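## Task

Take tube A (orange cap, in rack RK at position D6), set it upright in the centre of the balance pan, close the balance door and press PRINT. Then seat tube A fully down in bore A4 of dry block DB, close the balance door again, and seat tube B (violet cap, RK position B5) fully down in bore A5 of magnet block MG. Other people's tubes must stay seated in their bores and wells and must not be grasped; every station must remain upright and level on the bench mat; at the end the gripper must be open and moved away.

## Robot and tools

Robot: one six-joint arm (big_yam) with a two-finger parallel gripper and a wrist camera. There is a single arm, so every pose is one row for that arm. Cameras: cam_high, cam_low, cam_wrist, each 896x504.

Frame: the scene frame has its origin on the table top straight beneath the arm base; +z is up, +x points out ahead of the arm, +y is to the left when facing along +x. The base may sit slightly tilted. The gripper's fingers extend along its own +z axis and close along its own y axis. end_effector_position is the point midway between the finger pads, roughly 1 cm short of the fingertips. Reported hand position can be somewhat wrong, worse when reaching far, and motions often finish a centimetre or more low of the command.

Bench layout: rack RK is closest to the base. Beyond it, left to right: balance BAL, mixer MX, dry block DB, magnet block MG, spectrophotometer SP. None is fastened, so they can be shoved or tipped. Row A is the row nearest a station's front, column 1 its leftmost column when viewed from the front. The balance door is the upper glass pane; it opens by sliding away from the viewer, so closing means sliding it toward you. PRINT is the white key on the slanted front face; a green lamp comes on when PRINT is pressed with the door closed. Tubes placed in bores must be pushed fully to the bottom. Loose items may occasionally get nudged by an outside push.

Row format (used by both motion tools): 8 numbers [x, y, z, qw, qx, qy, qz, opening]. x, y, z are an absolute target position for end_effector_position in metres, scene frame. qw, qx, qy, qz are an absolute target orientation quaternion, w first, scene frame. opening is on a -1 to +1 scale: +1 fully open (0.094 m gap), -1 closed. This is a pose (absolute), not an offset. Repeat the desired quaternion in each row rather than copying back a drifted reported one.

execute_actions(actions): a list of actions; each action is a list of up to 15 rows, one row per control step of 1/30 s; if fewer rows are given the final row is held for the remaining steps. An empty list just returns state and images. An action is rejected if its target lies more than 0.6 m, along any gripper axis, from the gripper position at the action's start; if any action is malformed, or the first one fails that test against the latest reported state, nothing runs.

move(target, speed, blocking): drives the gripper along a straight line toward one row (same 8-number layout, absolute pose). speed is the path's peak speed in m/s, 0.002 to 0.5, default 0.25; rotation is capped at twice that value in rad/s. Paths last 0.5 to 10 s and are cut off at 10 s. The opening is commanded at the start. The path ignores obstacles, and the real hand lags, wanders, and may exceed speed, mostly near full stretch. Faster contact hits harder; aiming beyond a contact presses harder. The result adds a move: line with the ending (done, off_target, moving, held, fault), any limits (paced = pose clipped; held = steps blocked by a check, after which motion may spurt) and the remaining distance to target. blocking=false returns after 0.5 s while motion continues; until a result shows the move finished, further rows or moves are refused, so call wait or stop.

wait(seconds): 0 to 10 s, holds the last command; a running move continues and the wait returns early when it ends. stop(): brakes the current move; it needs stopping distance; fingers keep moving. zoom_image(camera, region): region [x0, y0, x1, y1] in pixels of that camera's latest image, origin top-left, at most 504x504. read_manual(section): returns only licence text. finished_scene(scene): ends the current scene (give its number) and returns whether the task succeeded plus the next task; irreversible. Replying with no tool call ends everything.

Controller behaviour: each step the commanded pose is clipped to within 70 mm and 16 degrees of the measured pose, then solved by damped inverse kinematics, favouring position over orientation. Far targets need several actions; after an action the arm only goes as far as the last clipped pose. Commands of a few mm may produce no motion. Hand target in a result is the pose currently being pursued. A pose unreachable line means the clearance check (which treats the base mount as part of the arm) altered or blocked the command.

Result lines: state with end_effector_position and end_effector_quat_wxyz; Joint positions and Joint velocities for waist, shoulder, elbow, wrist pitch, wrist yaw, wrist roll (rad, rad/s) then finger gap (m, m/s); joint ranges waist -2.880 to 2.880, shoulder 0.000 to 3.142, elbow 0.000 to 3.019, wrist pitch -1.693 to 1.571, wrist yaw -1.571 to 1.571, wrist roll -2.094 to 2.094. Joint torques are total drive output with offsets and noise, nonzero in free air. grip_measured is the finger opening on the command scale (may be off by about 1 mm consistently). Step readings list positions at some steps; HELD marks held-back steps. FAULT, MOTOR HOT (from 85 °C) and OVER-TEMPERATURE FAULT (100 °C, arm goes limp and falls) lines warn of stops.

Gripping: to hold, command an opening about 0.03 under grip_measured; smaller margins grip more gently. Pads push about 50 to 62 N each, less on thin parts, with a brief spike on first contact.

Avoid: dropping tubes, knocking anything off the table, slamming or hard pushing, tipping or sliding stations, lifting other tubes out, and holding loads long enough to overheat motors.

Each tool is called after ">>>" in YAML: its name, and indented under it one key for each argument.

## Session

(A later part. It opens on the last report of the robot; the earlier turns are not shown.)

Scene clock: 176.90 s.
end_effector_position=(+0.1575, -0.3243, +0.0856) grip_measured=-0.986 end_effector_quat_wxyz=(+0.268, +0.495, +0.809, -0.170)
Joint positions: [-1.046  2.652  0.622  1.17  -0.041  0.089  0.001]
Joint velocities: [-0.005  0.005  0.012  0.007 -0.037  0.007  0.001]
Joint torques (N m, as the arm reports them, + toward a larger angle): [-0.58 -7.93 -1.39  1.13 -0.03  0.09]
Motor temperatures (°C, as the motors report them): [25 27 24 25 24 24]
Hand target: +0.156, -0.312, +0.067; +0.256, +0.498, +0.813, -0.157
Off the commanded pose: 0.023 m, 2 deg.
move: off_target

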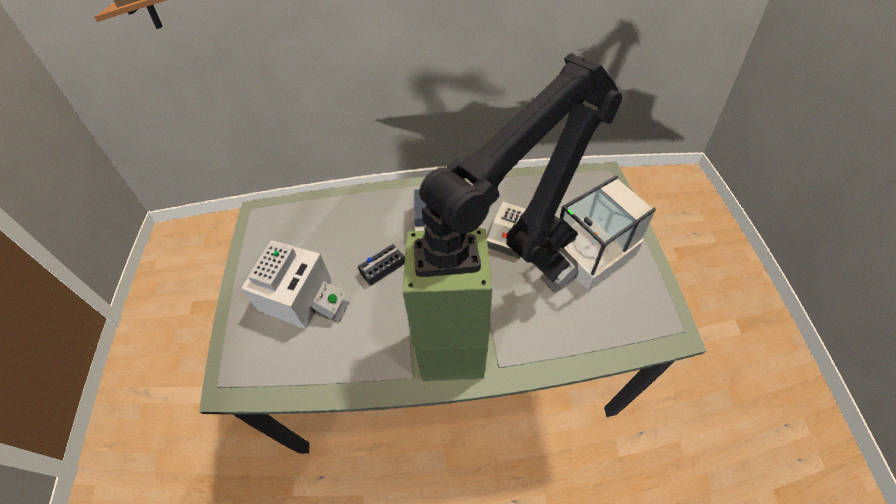

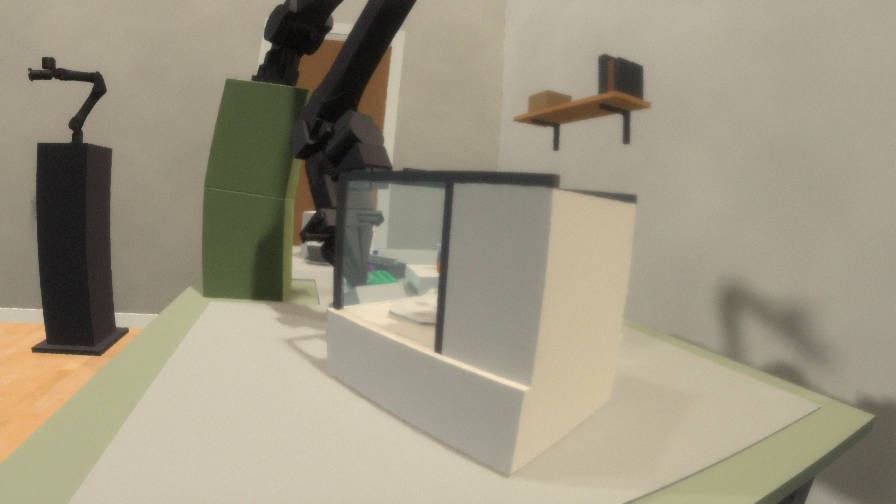

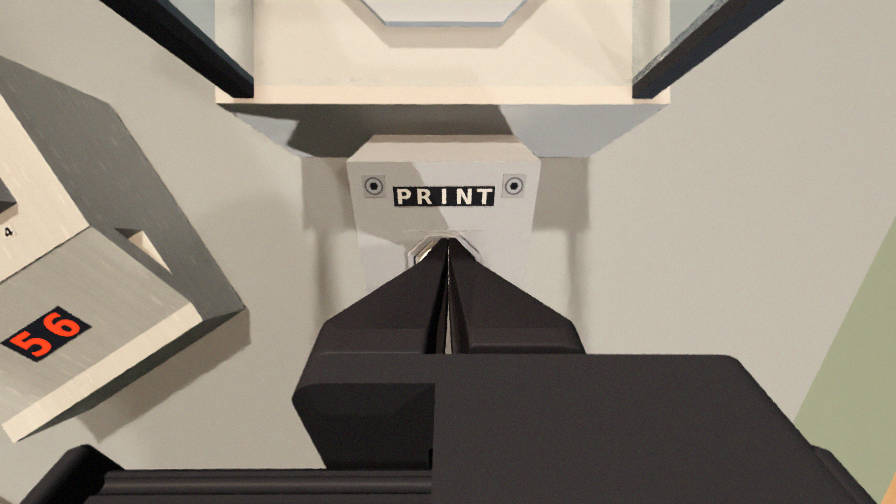

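Green. Back to the knob.

>>> move:
  target: [0.156,-0.318,0.265,0.2564,0.4983,0.8131,-0.1571,-0.05]
  speed: 0.22

>>> move:
  target: [0.201,-0.406,0.25,0.1113,0.518,0.8453,-0.0682,-0.05]
  speed: 0.2

>>> move:
  target: [0.203,-0.410,0.220,0.1113,0.518,0.8453,-0.0682,-0.05]
  speed: 0.06

Scene clock: 182.13 s.
end_effector_position=(+0.1601, -0.3198, +0.2687) grip_measured=-0.052 end_effector_quat_wxyz=(+0.264, +0.500, +0.810, -0.159)
Joint positions: [-1.107  1.866  0.324  0.661 -0.093  0.052  0.045]
Joint velocities: [-0.005 -0.005 -0.022  0.017 -0.007 -0.051  0.001]
Joint torques (N m, as the arm reports them, + toward a larger angle): [-2.22 -8.61  0.91  1.   -0.13 -0.2 ]
Motor temperatures (°C, as the motors report them): [25 27 24 25 24 24]
Hand target: +0.155, -0.317, +0.266; +0.257, +0.498, +0.813, -0.158
Off the commanded pose: 0.006 m, 1 deg.
move: done

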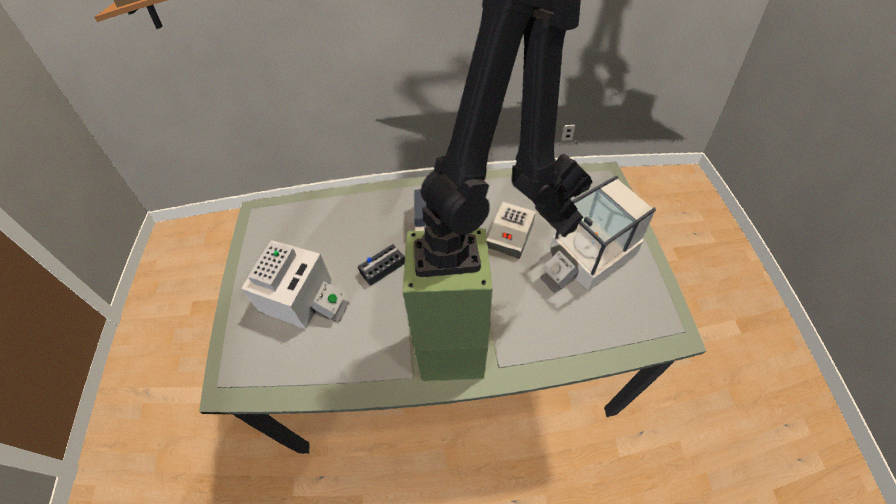

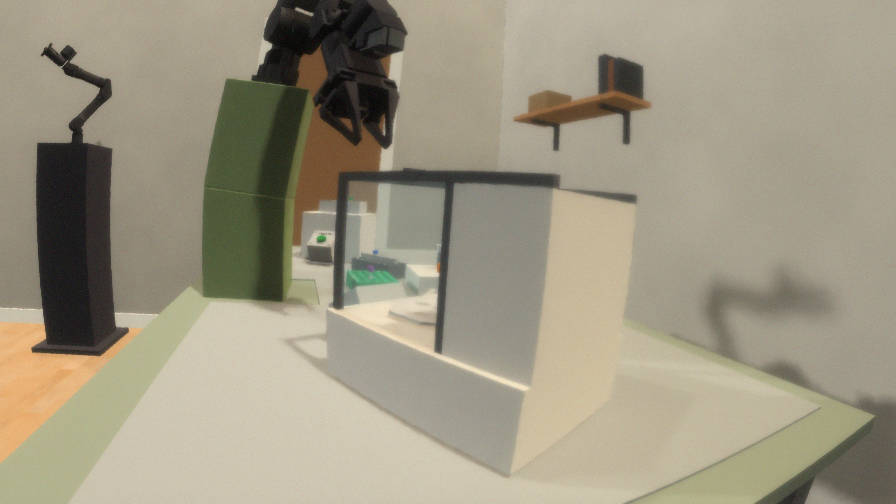

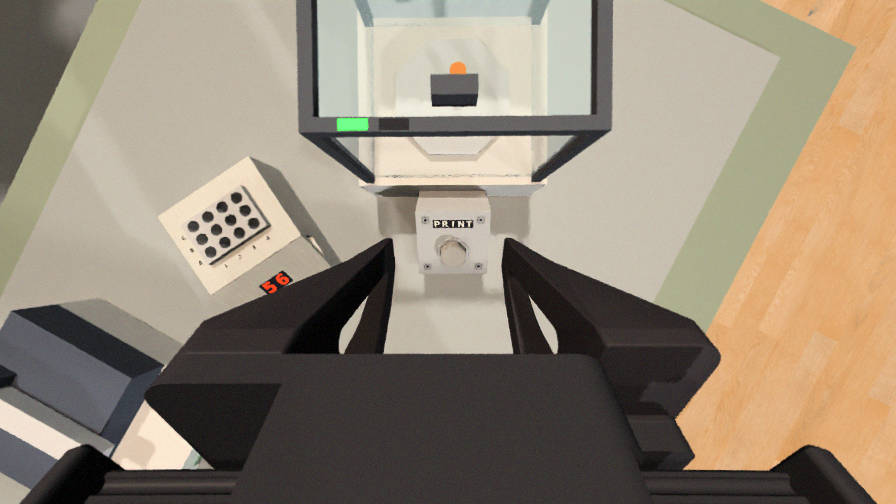

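Scene clock: 183.53 s.
end_effector_position=(+0.2033, -0.4067, +0.2621) grip_measured=-0.052 end_effector_quat_wxyz=(+0.123, +0.522, +0.841, -0.074)
Joint positions: [-1.107  1.879  0.787 -0.129 -0.101  0.024  0.045]
Joint velocities: [-0.015 -0.005  0.017 -0.017 -0.051 -0.007  0.   ]
Joint torques (N m, as the arm reports them, + toward a larger angle): [ -2.16 -10.52   6.11   0.37  -0.15  -0.15]
Motor temperatures (°C, as the motors report them): [25 27 24 25 24 24]
Hand target: +0.201, -0.406, +0.251; +0.112, +0.518, +0.845, -0.067
Off the commanded pose: 0.012 m, 2 deg.
move: off_target

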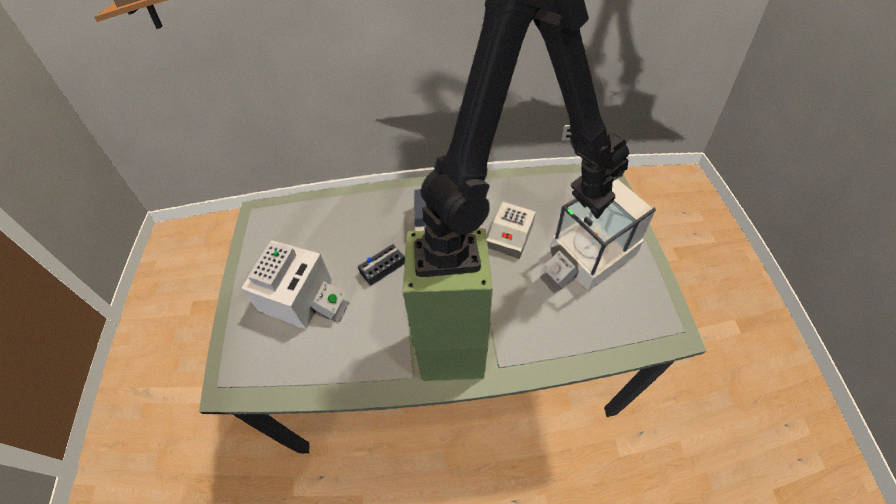

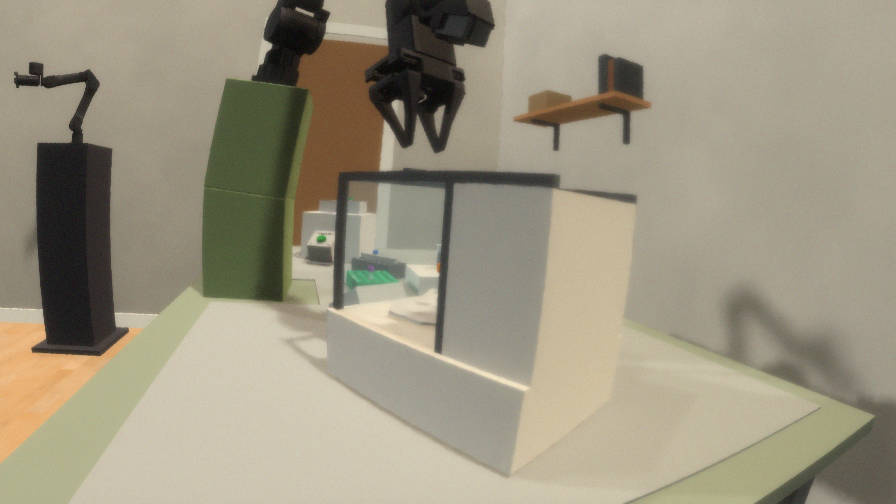

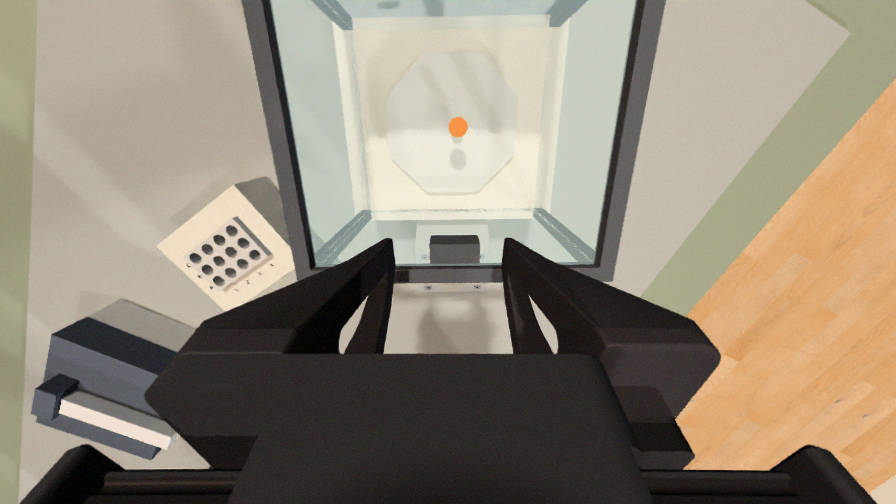

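Scene clock: 184.67 s.
end_effector_position=(+0.1982, -0.4041, +0.2282) grip_measured=-0.052 end_effector_quat_wxyz=(+0.110, +0.524, +0.842, -0.067)
Joint positions: [-1.107  1.976  0.804 -0.079 -0.101  0.024  0.045]
Joint velocities: [ 0.005  0.005 -0.012  0.002  0.022 -0.007  0.001]
Joint torques (N m, as the arm reports them, + toward a larger angle): [ -1.62 -10.78   6.08   1.2    0.03  -0.13]
Motor temperatures (°C, as the motors report them): [25 27 24 25 24 24]
Hand target: +0.203, -0.410, +0.220; +0.111, +0.518, +0.845, -0.068
Off the commanded pose: 0.011 m, 1 deg.
move: off_target

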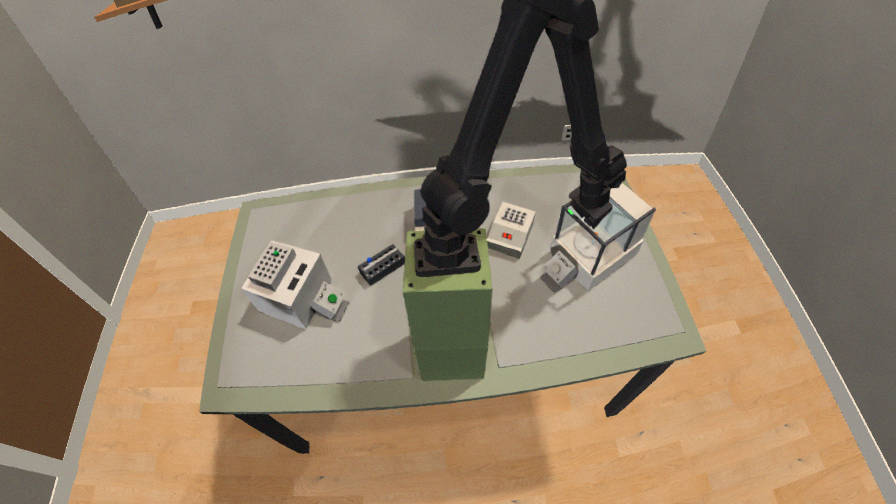

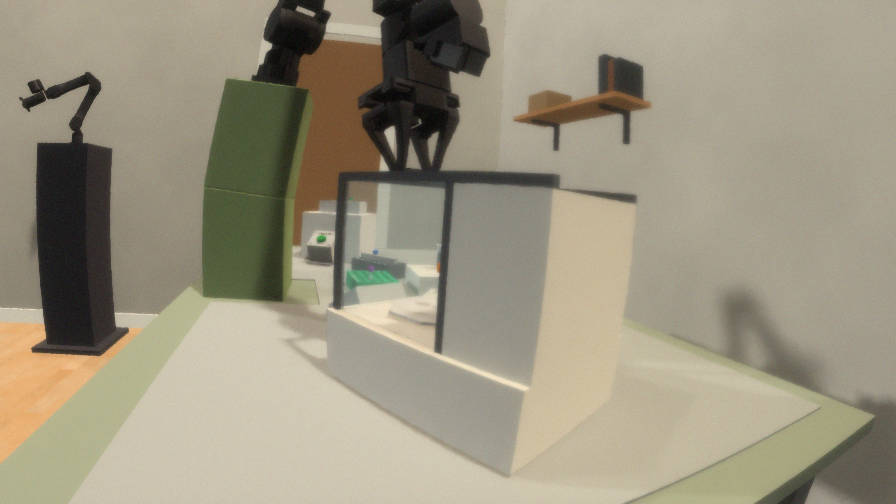

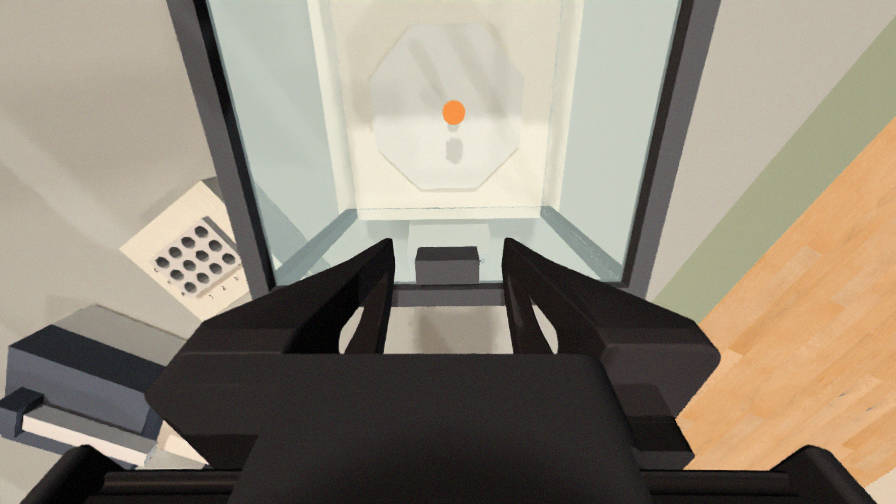

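>>> execute_actions:
  actions:
    - [[0.203,-0.410,0.220,0.1113,0.518,0.8453,-0.0682,-0.2],[0.203,-0.410,0.220,0.1113,0.518,0.8453,-0.0682,-0.3],[0.203,-0.410,0.220,0.1113,0.518,0.8453,-0.0682,-0.4],[0.203,-0.410,0.220,0.1113,0.518,0.8453,-0.0682,-0.44],[0.203,-0.410,0.220,0.1113,0.518,0.8453,-0.0682,-0.47],[0.203,-0.410,0.220,0.1113,0.518,0.8453,-0.0682,-0.5],[0.203,-0.410,0.220,0.1113,0.518,0.8453,-0.0682,-0.535]]

>>> move:
  target: [0.258,-0.524,0.215,0.1113,0.518,0.8453,-0.0682,-0.535]
  speed: 0.06

Scene clock: 192.27 s.
end_effector_position=(+0.1985, -0.4040, +0.2282) grip_measured=-0.510 end_effector_quat_wxyz=(+0.111, +0.524, +0.842, -0.066)
Joint positions: [-1.106  1.976  0.804 -0.078 -0.101  0.024  0.023]
Joint velocities: [-0.005  0.005 -0.027 -0.007  0.037  0.007 -0.001]
Joint torques (N m, as the arm reports them, + toward a larger angle): [ -1.62 -11.11   6.03   1.2    0.06  -0.13]
Motor temperatures (°C, as the motors report them): [25 27 24 25 24 24]
Hand target: +0.203, -0.410, +0.220; +0.111, +0.518, +0.845, -0.068
Off the commanded pose: 0.011 m, 1 deg.
Step readings (end_effector_position):
0: (+0.1982, -0.4041, +0.2282)
1: (+0.1982, -0.4041, +0.2282)
2: (+0.1982, -0.4041, +0.2282)
4: (+0.1982, -0.4041, +0.2282)
8: (+0.1985, -0.4040, +0.2282)
15: end_effector_position above

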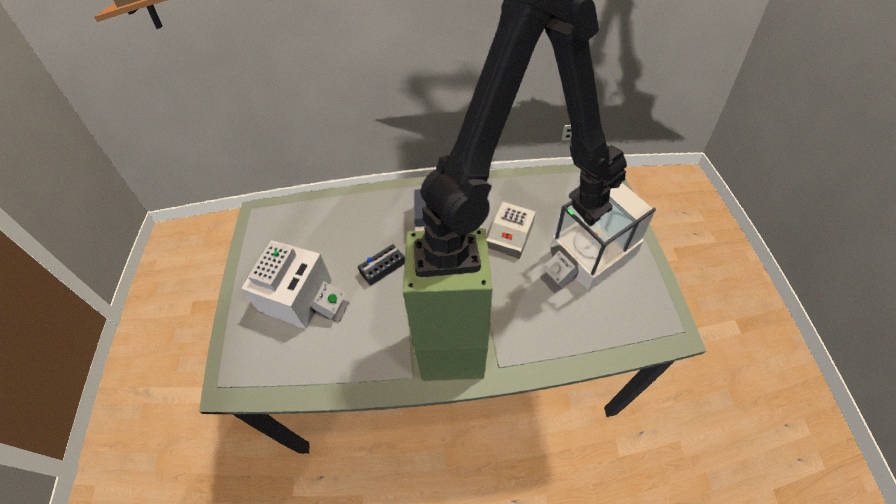

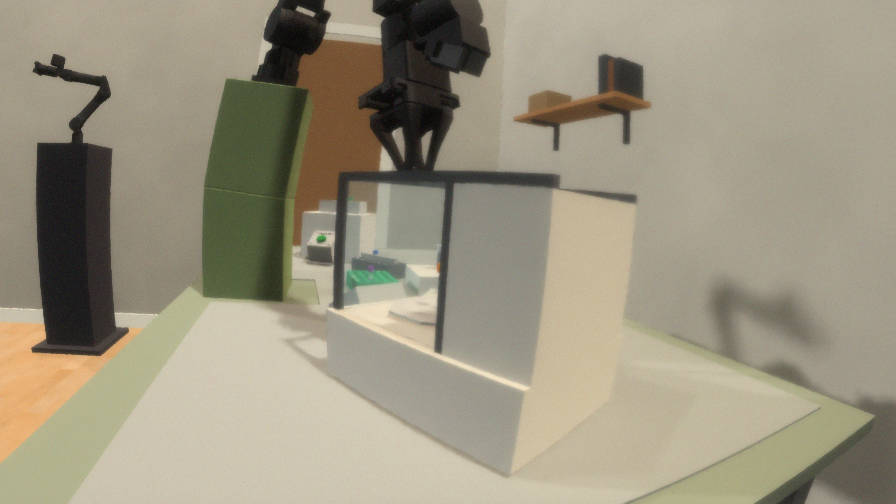

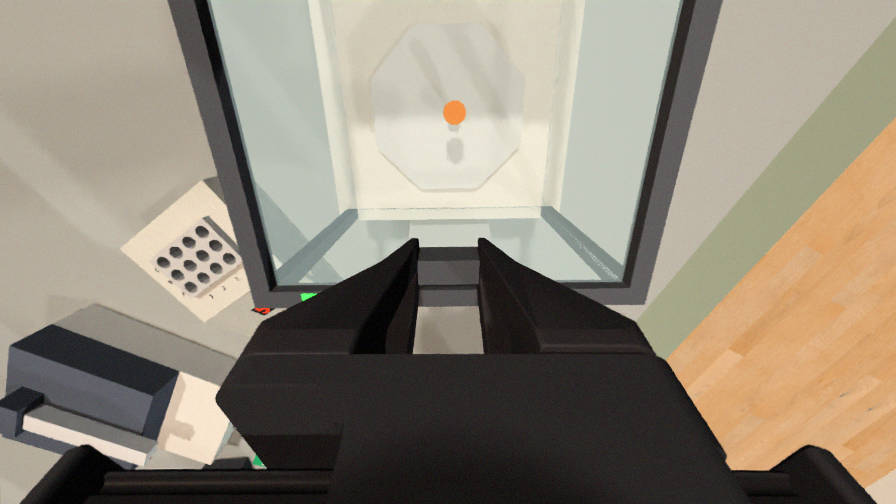

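Scene clock: 194.77 s.
end_effector_position=(+0.2521, -0.5119, +0.2311) grip_measured=-0.510 end_effector_quat_wxyz=(+0.112, +0.524, +0.842, -0.066)
Joint positions: [-1.106  2.117  1.175 -0.305 -0.103  0.024  0.023]
Joint velocities: [ 0.005 -0.005  0.007  0.002  0.022 -0.007  0.   ]
Joint torques (N m, as the arm reports them, + toward a larger angle): [ -2.23 -13.24  10.15   0.81   0.09  -0.15]
Motor temperatures (°C, as the motors report them): [25 27 24 25 24 24]
Hand target: +0.257, -0.523, +0.217; +0.111, +0.518, +0.845, -0.068
Off the commanded pose: 0.021 m, 1 deg.
move: off_target

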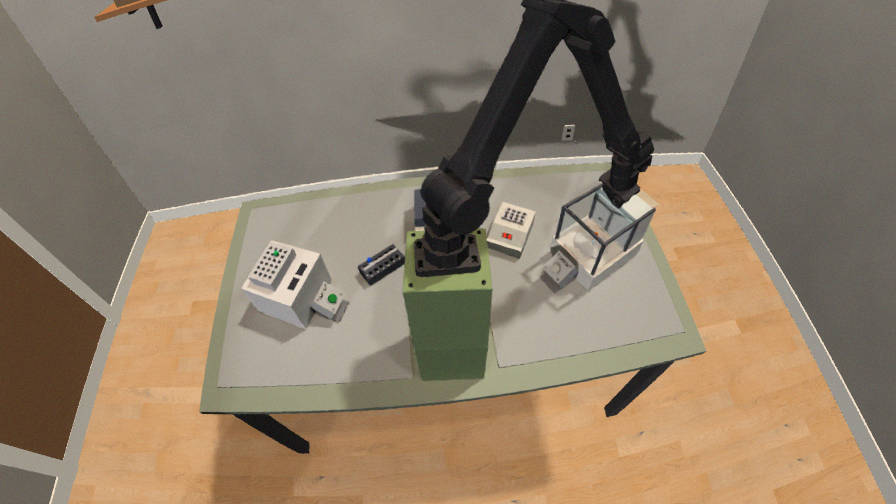

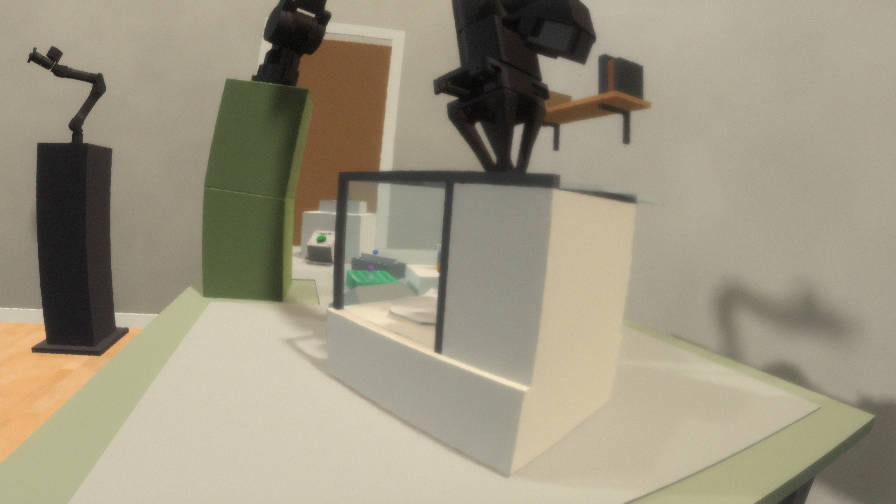

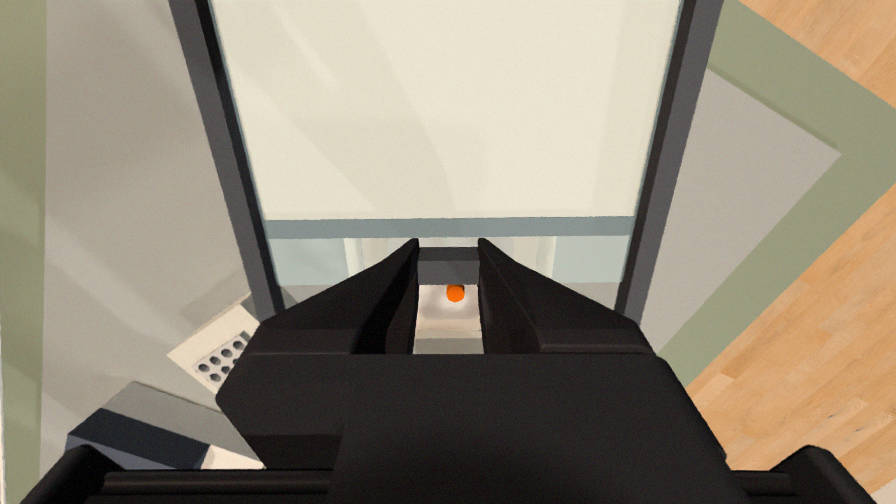

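>>> execute_actions:
  actions:
    - [[0.252,-0.512,0.23,0.1113,0.518,0.8453,-0.0682,-0.535],[0.252,-0.512,0.232,0.1113,0.518,0.8453,-0.0682,-0.3],[0.252,-0.512,0.234,0.1113,0.518,0.8453,-0.0682,-0.3],[0.252,-0.512,0.236,0.1113,0.518,0.8453,-0.0682,-0.3],[0.252,-0.512,0.24,0.1113,0.518,0.8453,-0.0682,-0.3],[0.252,-0.512,0.245,0.1113,0.518,0.8453,-0.0682,-0.3],[0.252,-0.512,0.25,0.1113,0.518,0.8453,-0.0682,-0.3],[0.250,-0.508,0.254,0.1113,0.518,0.8453,-0.0682,-0.3],[0.247,-0.502,0.256,0.1113,0.518,0.8453,-0.0682,-0.3],[0.243,-0.494,0.256,0.1113,0.518,0.8453,-0.0682,-0.3],[0.239,-0.486,0.256,0.1113,0.518,0.8453,-0.0682,-0.3],[0.235,-0.478,0.256,0.1113,0.518,0.8453,-0.0682,-0.3],[0.231,-0.470,0.256,0.1113,0.518,0.8453,-0.0682,-0.3],[0.228,-0.463,0.256,0.1113,0.518,0.8453,-0.0682,-0.3],[0.226,-0.459,0.256,0.1113,0.518,0.8453,-0.0682,-0.3]]
    - [[0.226,-0.457,0.256,0.1113,0.518,0.8453,-0.0682,-0.4]]

>>> move:
  target: [0.227,-0.459,0.15,0.1113,0.518,0.8453,-0.0682,-0.4]
  speed: 0.12

Scene clock: 205.60 s.
end_effector_position=(+0.2246, -0.4515, +0.2491) grip_measured=-0.398 end_effector_quat_wxyz=(+0.102, +0.525, +0.843, -0.060)
Joint positions: [-1.106  1.987  0.974 -0.259 -0.103  0.022  0.028]
Joint velocities: [ 0.024  0.005  0.002 -0.007  0.051 -0.022  0.001]
Joint torques (N m, as the arm reports them, + toward a larger angle): [ -2.43 -15.67   5.35   1.14   0.04  -0.19]
Motor temperatures (°C, as the motors report them): [25 27 25 25 24 24]
Hand target: +0.226, -0.457, +0.256; +0.111, +0.518, +0.845, -0.068
Off the commanded pose: 0.009 m, 2 deg.
Step readings (end_effector_position; steps 1 to 15: 1st action; 16 to 30: 2nd action):
0: (+0.2521, -0.5119, +0.2311)
1: (+0.2521, -0.5119, +0.2310)
2: (+0.2521, -0.5119, +0.2310)
4: (+0.2521, -0.5118, +0.2310)
8: (+0.2507, -0.5087, +0.2325)
15: (+0.2320, -0.4669, +0.2477)
16: (+0.2287, -0.4600, +0.2487)
17: (+0.2261, -0.4546, +0.2492)
19: (+0.2237, -0.4497, +0.2487)
23: (+0.2244, -0.4512, +0.2491)
30: end_effector_position above

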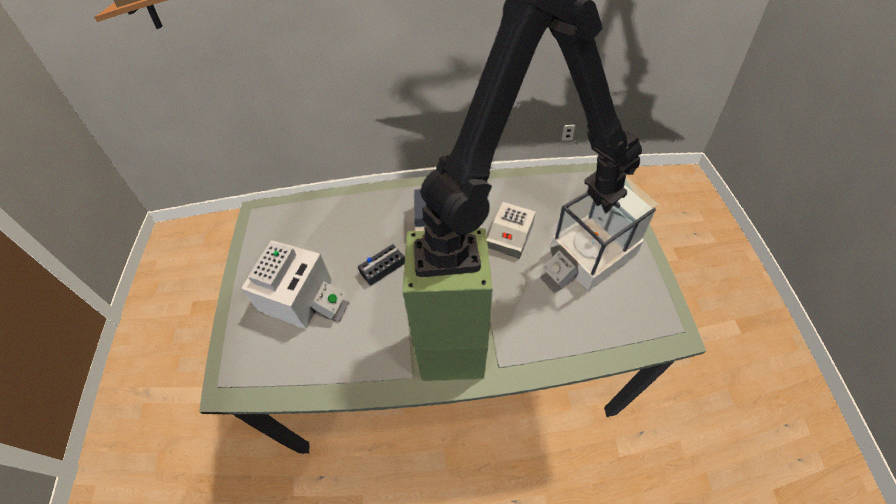

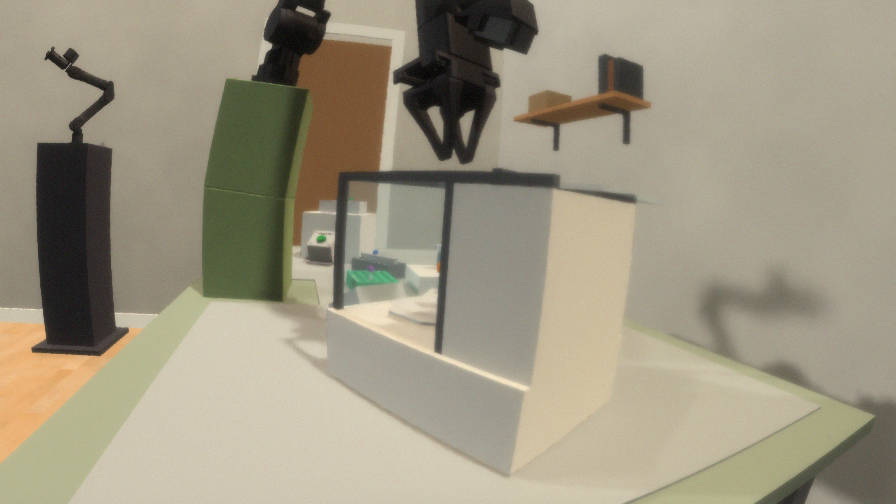

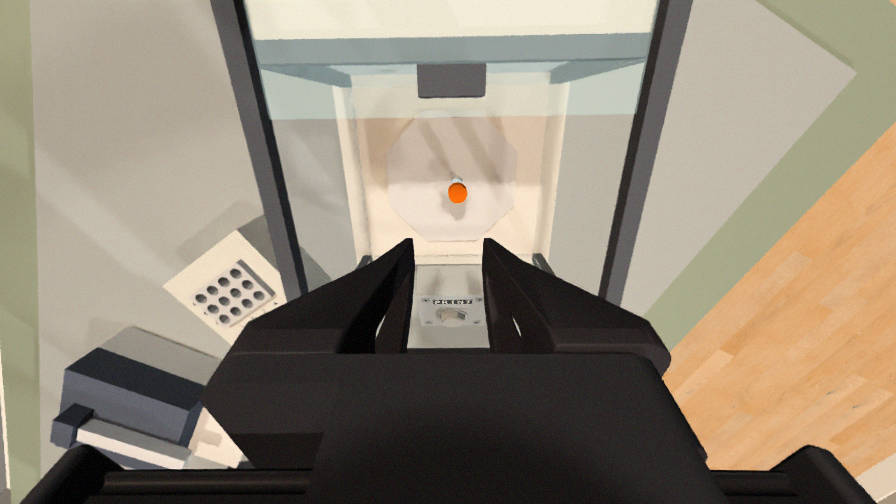

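Scene clock: 206.80 s.
end_effector_position=(+0.2210, -0.4565, +0.1601) grip_measured=-0.398 end_effector_quat_wxyz=(+0.110, +0.520, +0.844, -0.067)
Joint positions: [-1.098  2.219  1.019 -0.05  -0.099  0.022  0.028]
Joint velocities: [ 0.015  0.005  0.002 -0.022 -0.007 -0.022 -0.001]
Joint torques (N m, as the arm reports them, + toward a larger angle): [ -1.52 -13.39   5.74   1.27   0.12   0.02]
Motor temperatures (°C, as the motors report them): [25 27 25 25 24 24]
Hand target: +0.227, -0.459, +0.150; +0.111, +0.518, +0.845, -0.068
Off the commanded pose: 0.012 m, 0 deg.
move: off_target

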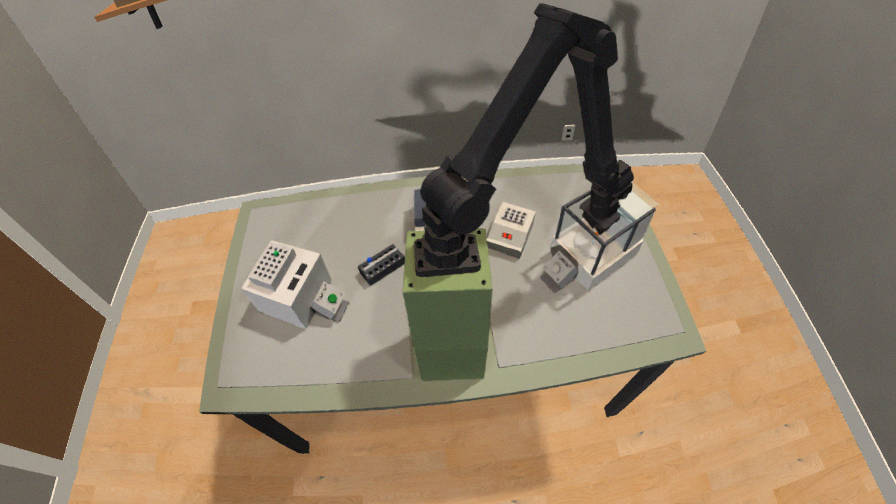

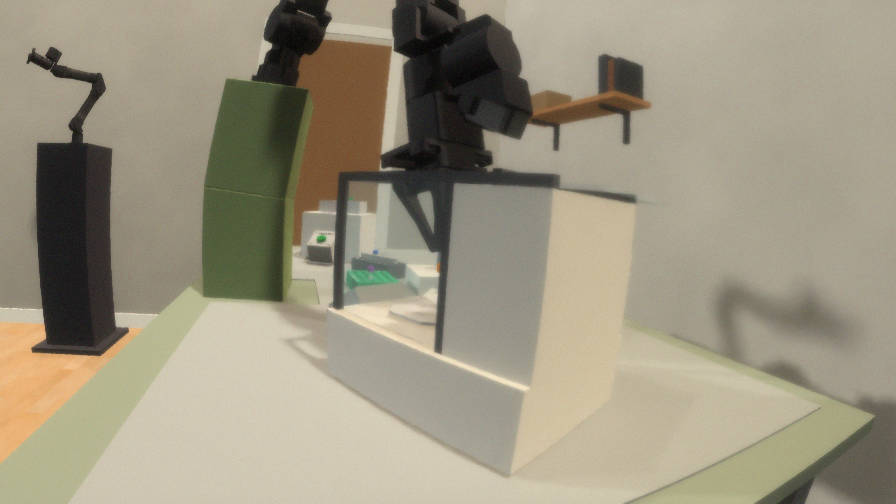

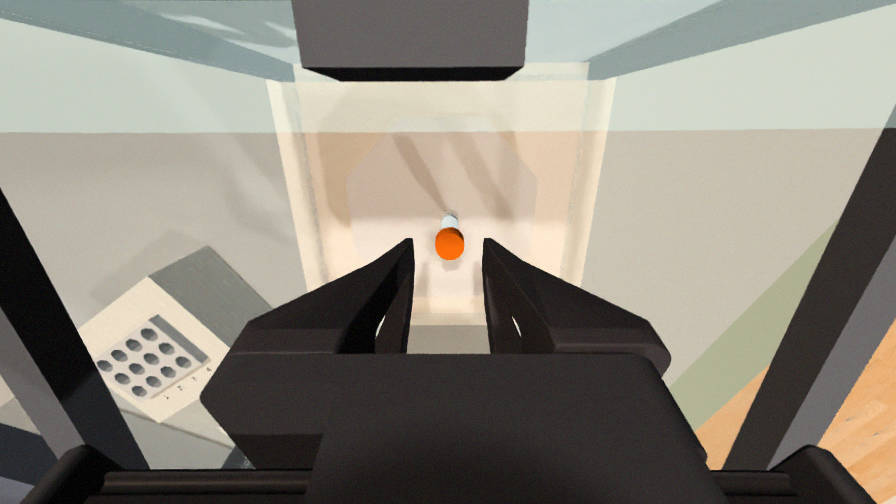

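>>> execute_actions:
  actions:
    - [[0.226,-0.459,0.148,0.1113,0.518,0.8453,-0.0682,-0.4],[0.226,-0.459,0.146,0.1113,0.518,0.8453,-0.0682,-0.4],[0.226,-0.459,0.144,0.1113,0.518,0.8453,-0.0682,-0.4],[0.226,-0.459,0.142,0.1113,0.518,0.8453,-0.0682,-0.4],[0.226,-0.459,0.140,0.1113,0.518,0.8453,-0.0682,-0.4],[0.226,-0.459,0.138,0.1113,0.518,0.8453,-0.0682,-0.4],[0.226,-0.459,0.136,0.1113,0.518,0.8453,-0.0682,-0.4],[0.226,-0.459,0.134,0.1113,0.518,0.8453,-0.0682,-0.4],[0.226,-0.459,0.132,0.1113,0.518,0.8453,-0.0682,-0.4],[0.226,-0.459,0.130,0.1113,0.518,0.8453,-0.0682,-0.4],[0.226,-0.459,0.1285,0.1113,0.518,0.8453,-0.0682,-0.4],[0.226,-0.459,0.127,0.1113,0.518,0.8453,-0.0682,-0.4],[0.226,-0.459,0.126,0.1113,0.518,0.8453,-0.0682,-0.4],[0.226,-0.459,0.125,0.1113,0.518,0.8453,-0.0682,-0.4]]
    - [[0.226,-0.459,0.125,0.1113,0.518,0.8453,-0.0682,-0.55]]

Scene clock: 220.63 s.
end_effector_position=(+0.2204, -0.4584, +0.1369) grip_measured=-0.548 end_effector_quat_wxyz=(+0.112, +0.519, +0.845, -0.068)
Joint positions: [-1.096  2.282  1.043 -0.006 -0.097  0.022  0.021]
Joint velocities: [-0.015 -0.015 -0.012 -0.007  0.022 -0.007 -0.001]
Joint torques (N m, as the arm reports them, + toward a larger angle): [ -1.42 -13.68   5.26   1.23   0.1    0.05]
Motor temperatures (°C, as the motors report them): [25 27 25 25 24 24]
Hand target: +0.226, -0.459, +0.125; +0.111, +0.518, +0.845, -0.068
Off the commanded pose: 0.013 m, 0 deg.
Step readings (end_effector_position; steps 1 to 15: 1st action; 16 to 30: 2nd action):
0: (+0.2211, -0.4567, +0.1602)
1: (+0.2212, -0.4570, +0.1603)
2: (+0.2213, -0.4572, +0.1602)
4: (+0.2218, -0.4584, +0.1600)
8: (+0.2224, -0.4608, +0.1551)
15: (+0.2203, -0.4585, +0.1397)
16: (+0.2197, -0.4578, +0.1382)
17: (+0.2195, -0.4570, +0.1371)
19: (+0.2193, -0.4565, +0.1363)
23: (+0.2197, -0.4572, +0.1366)
30: end_effector_position above

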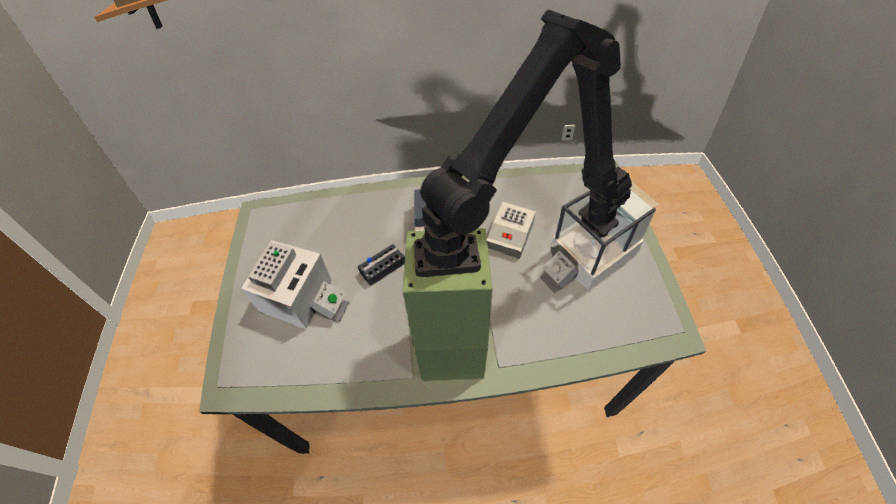

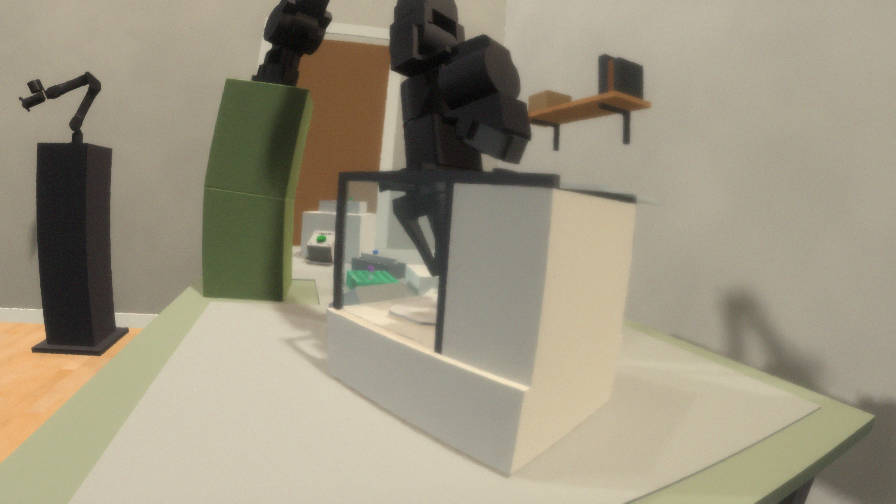

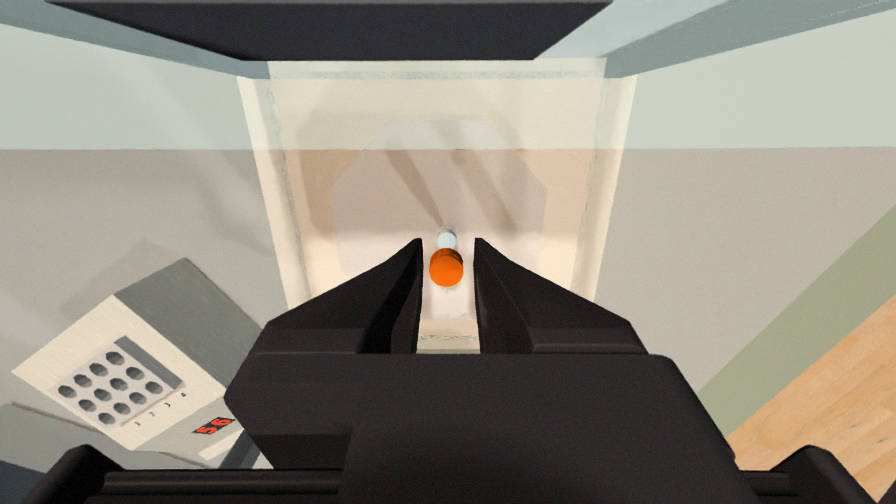

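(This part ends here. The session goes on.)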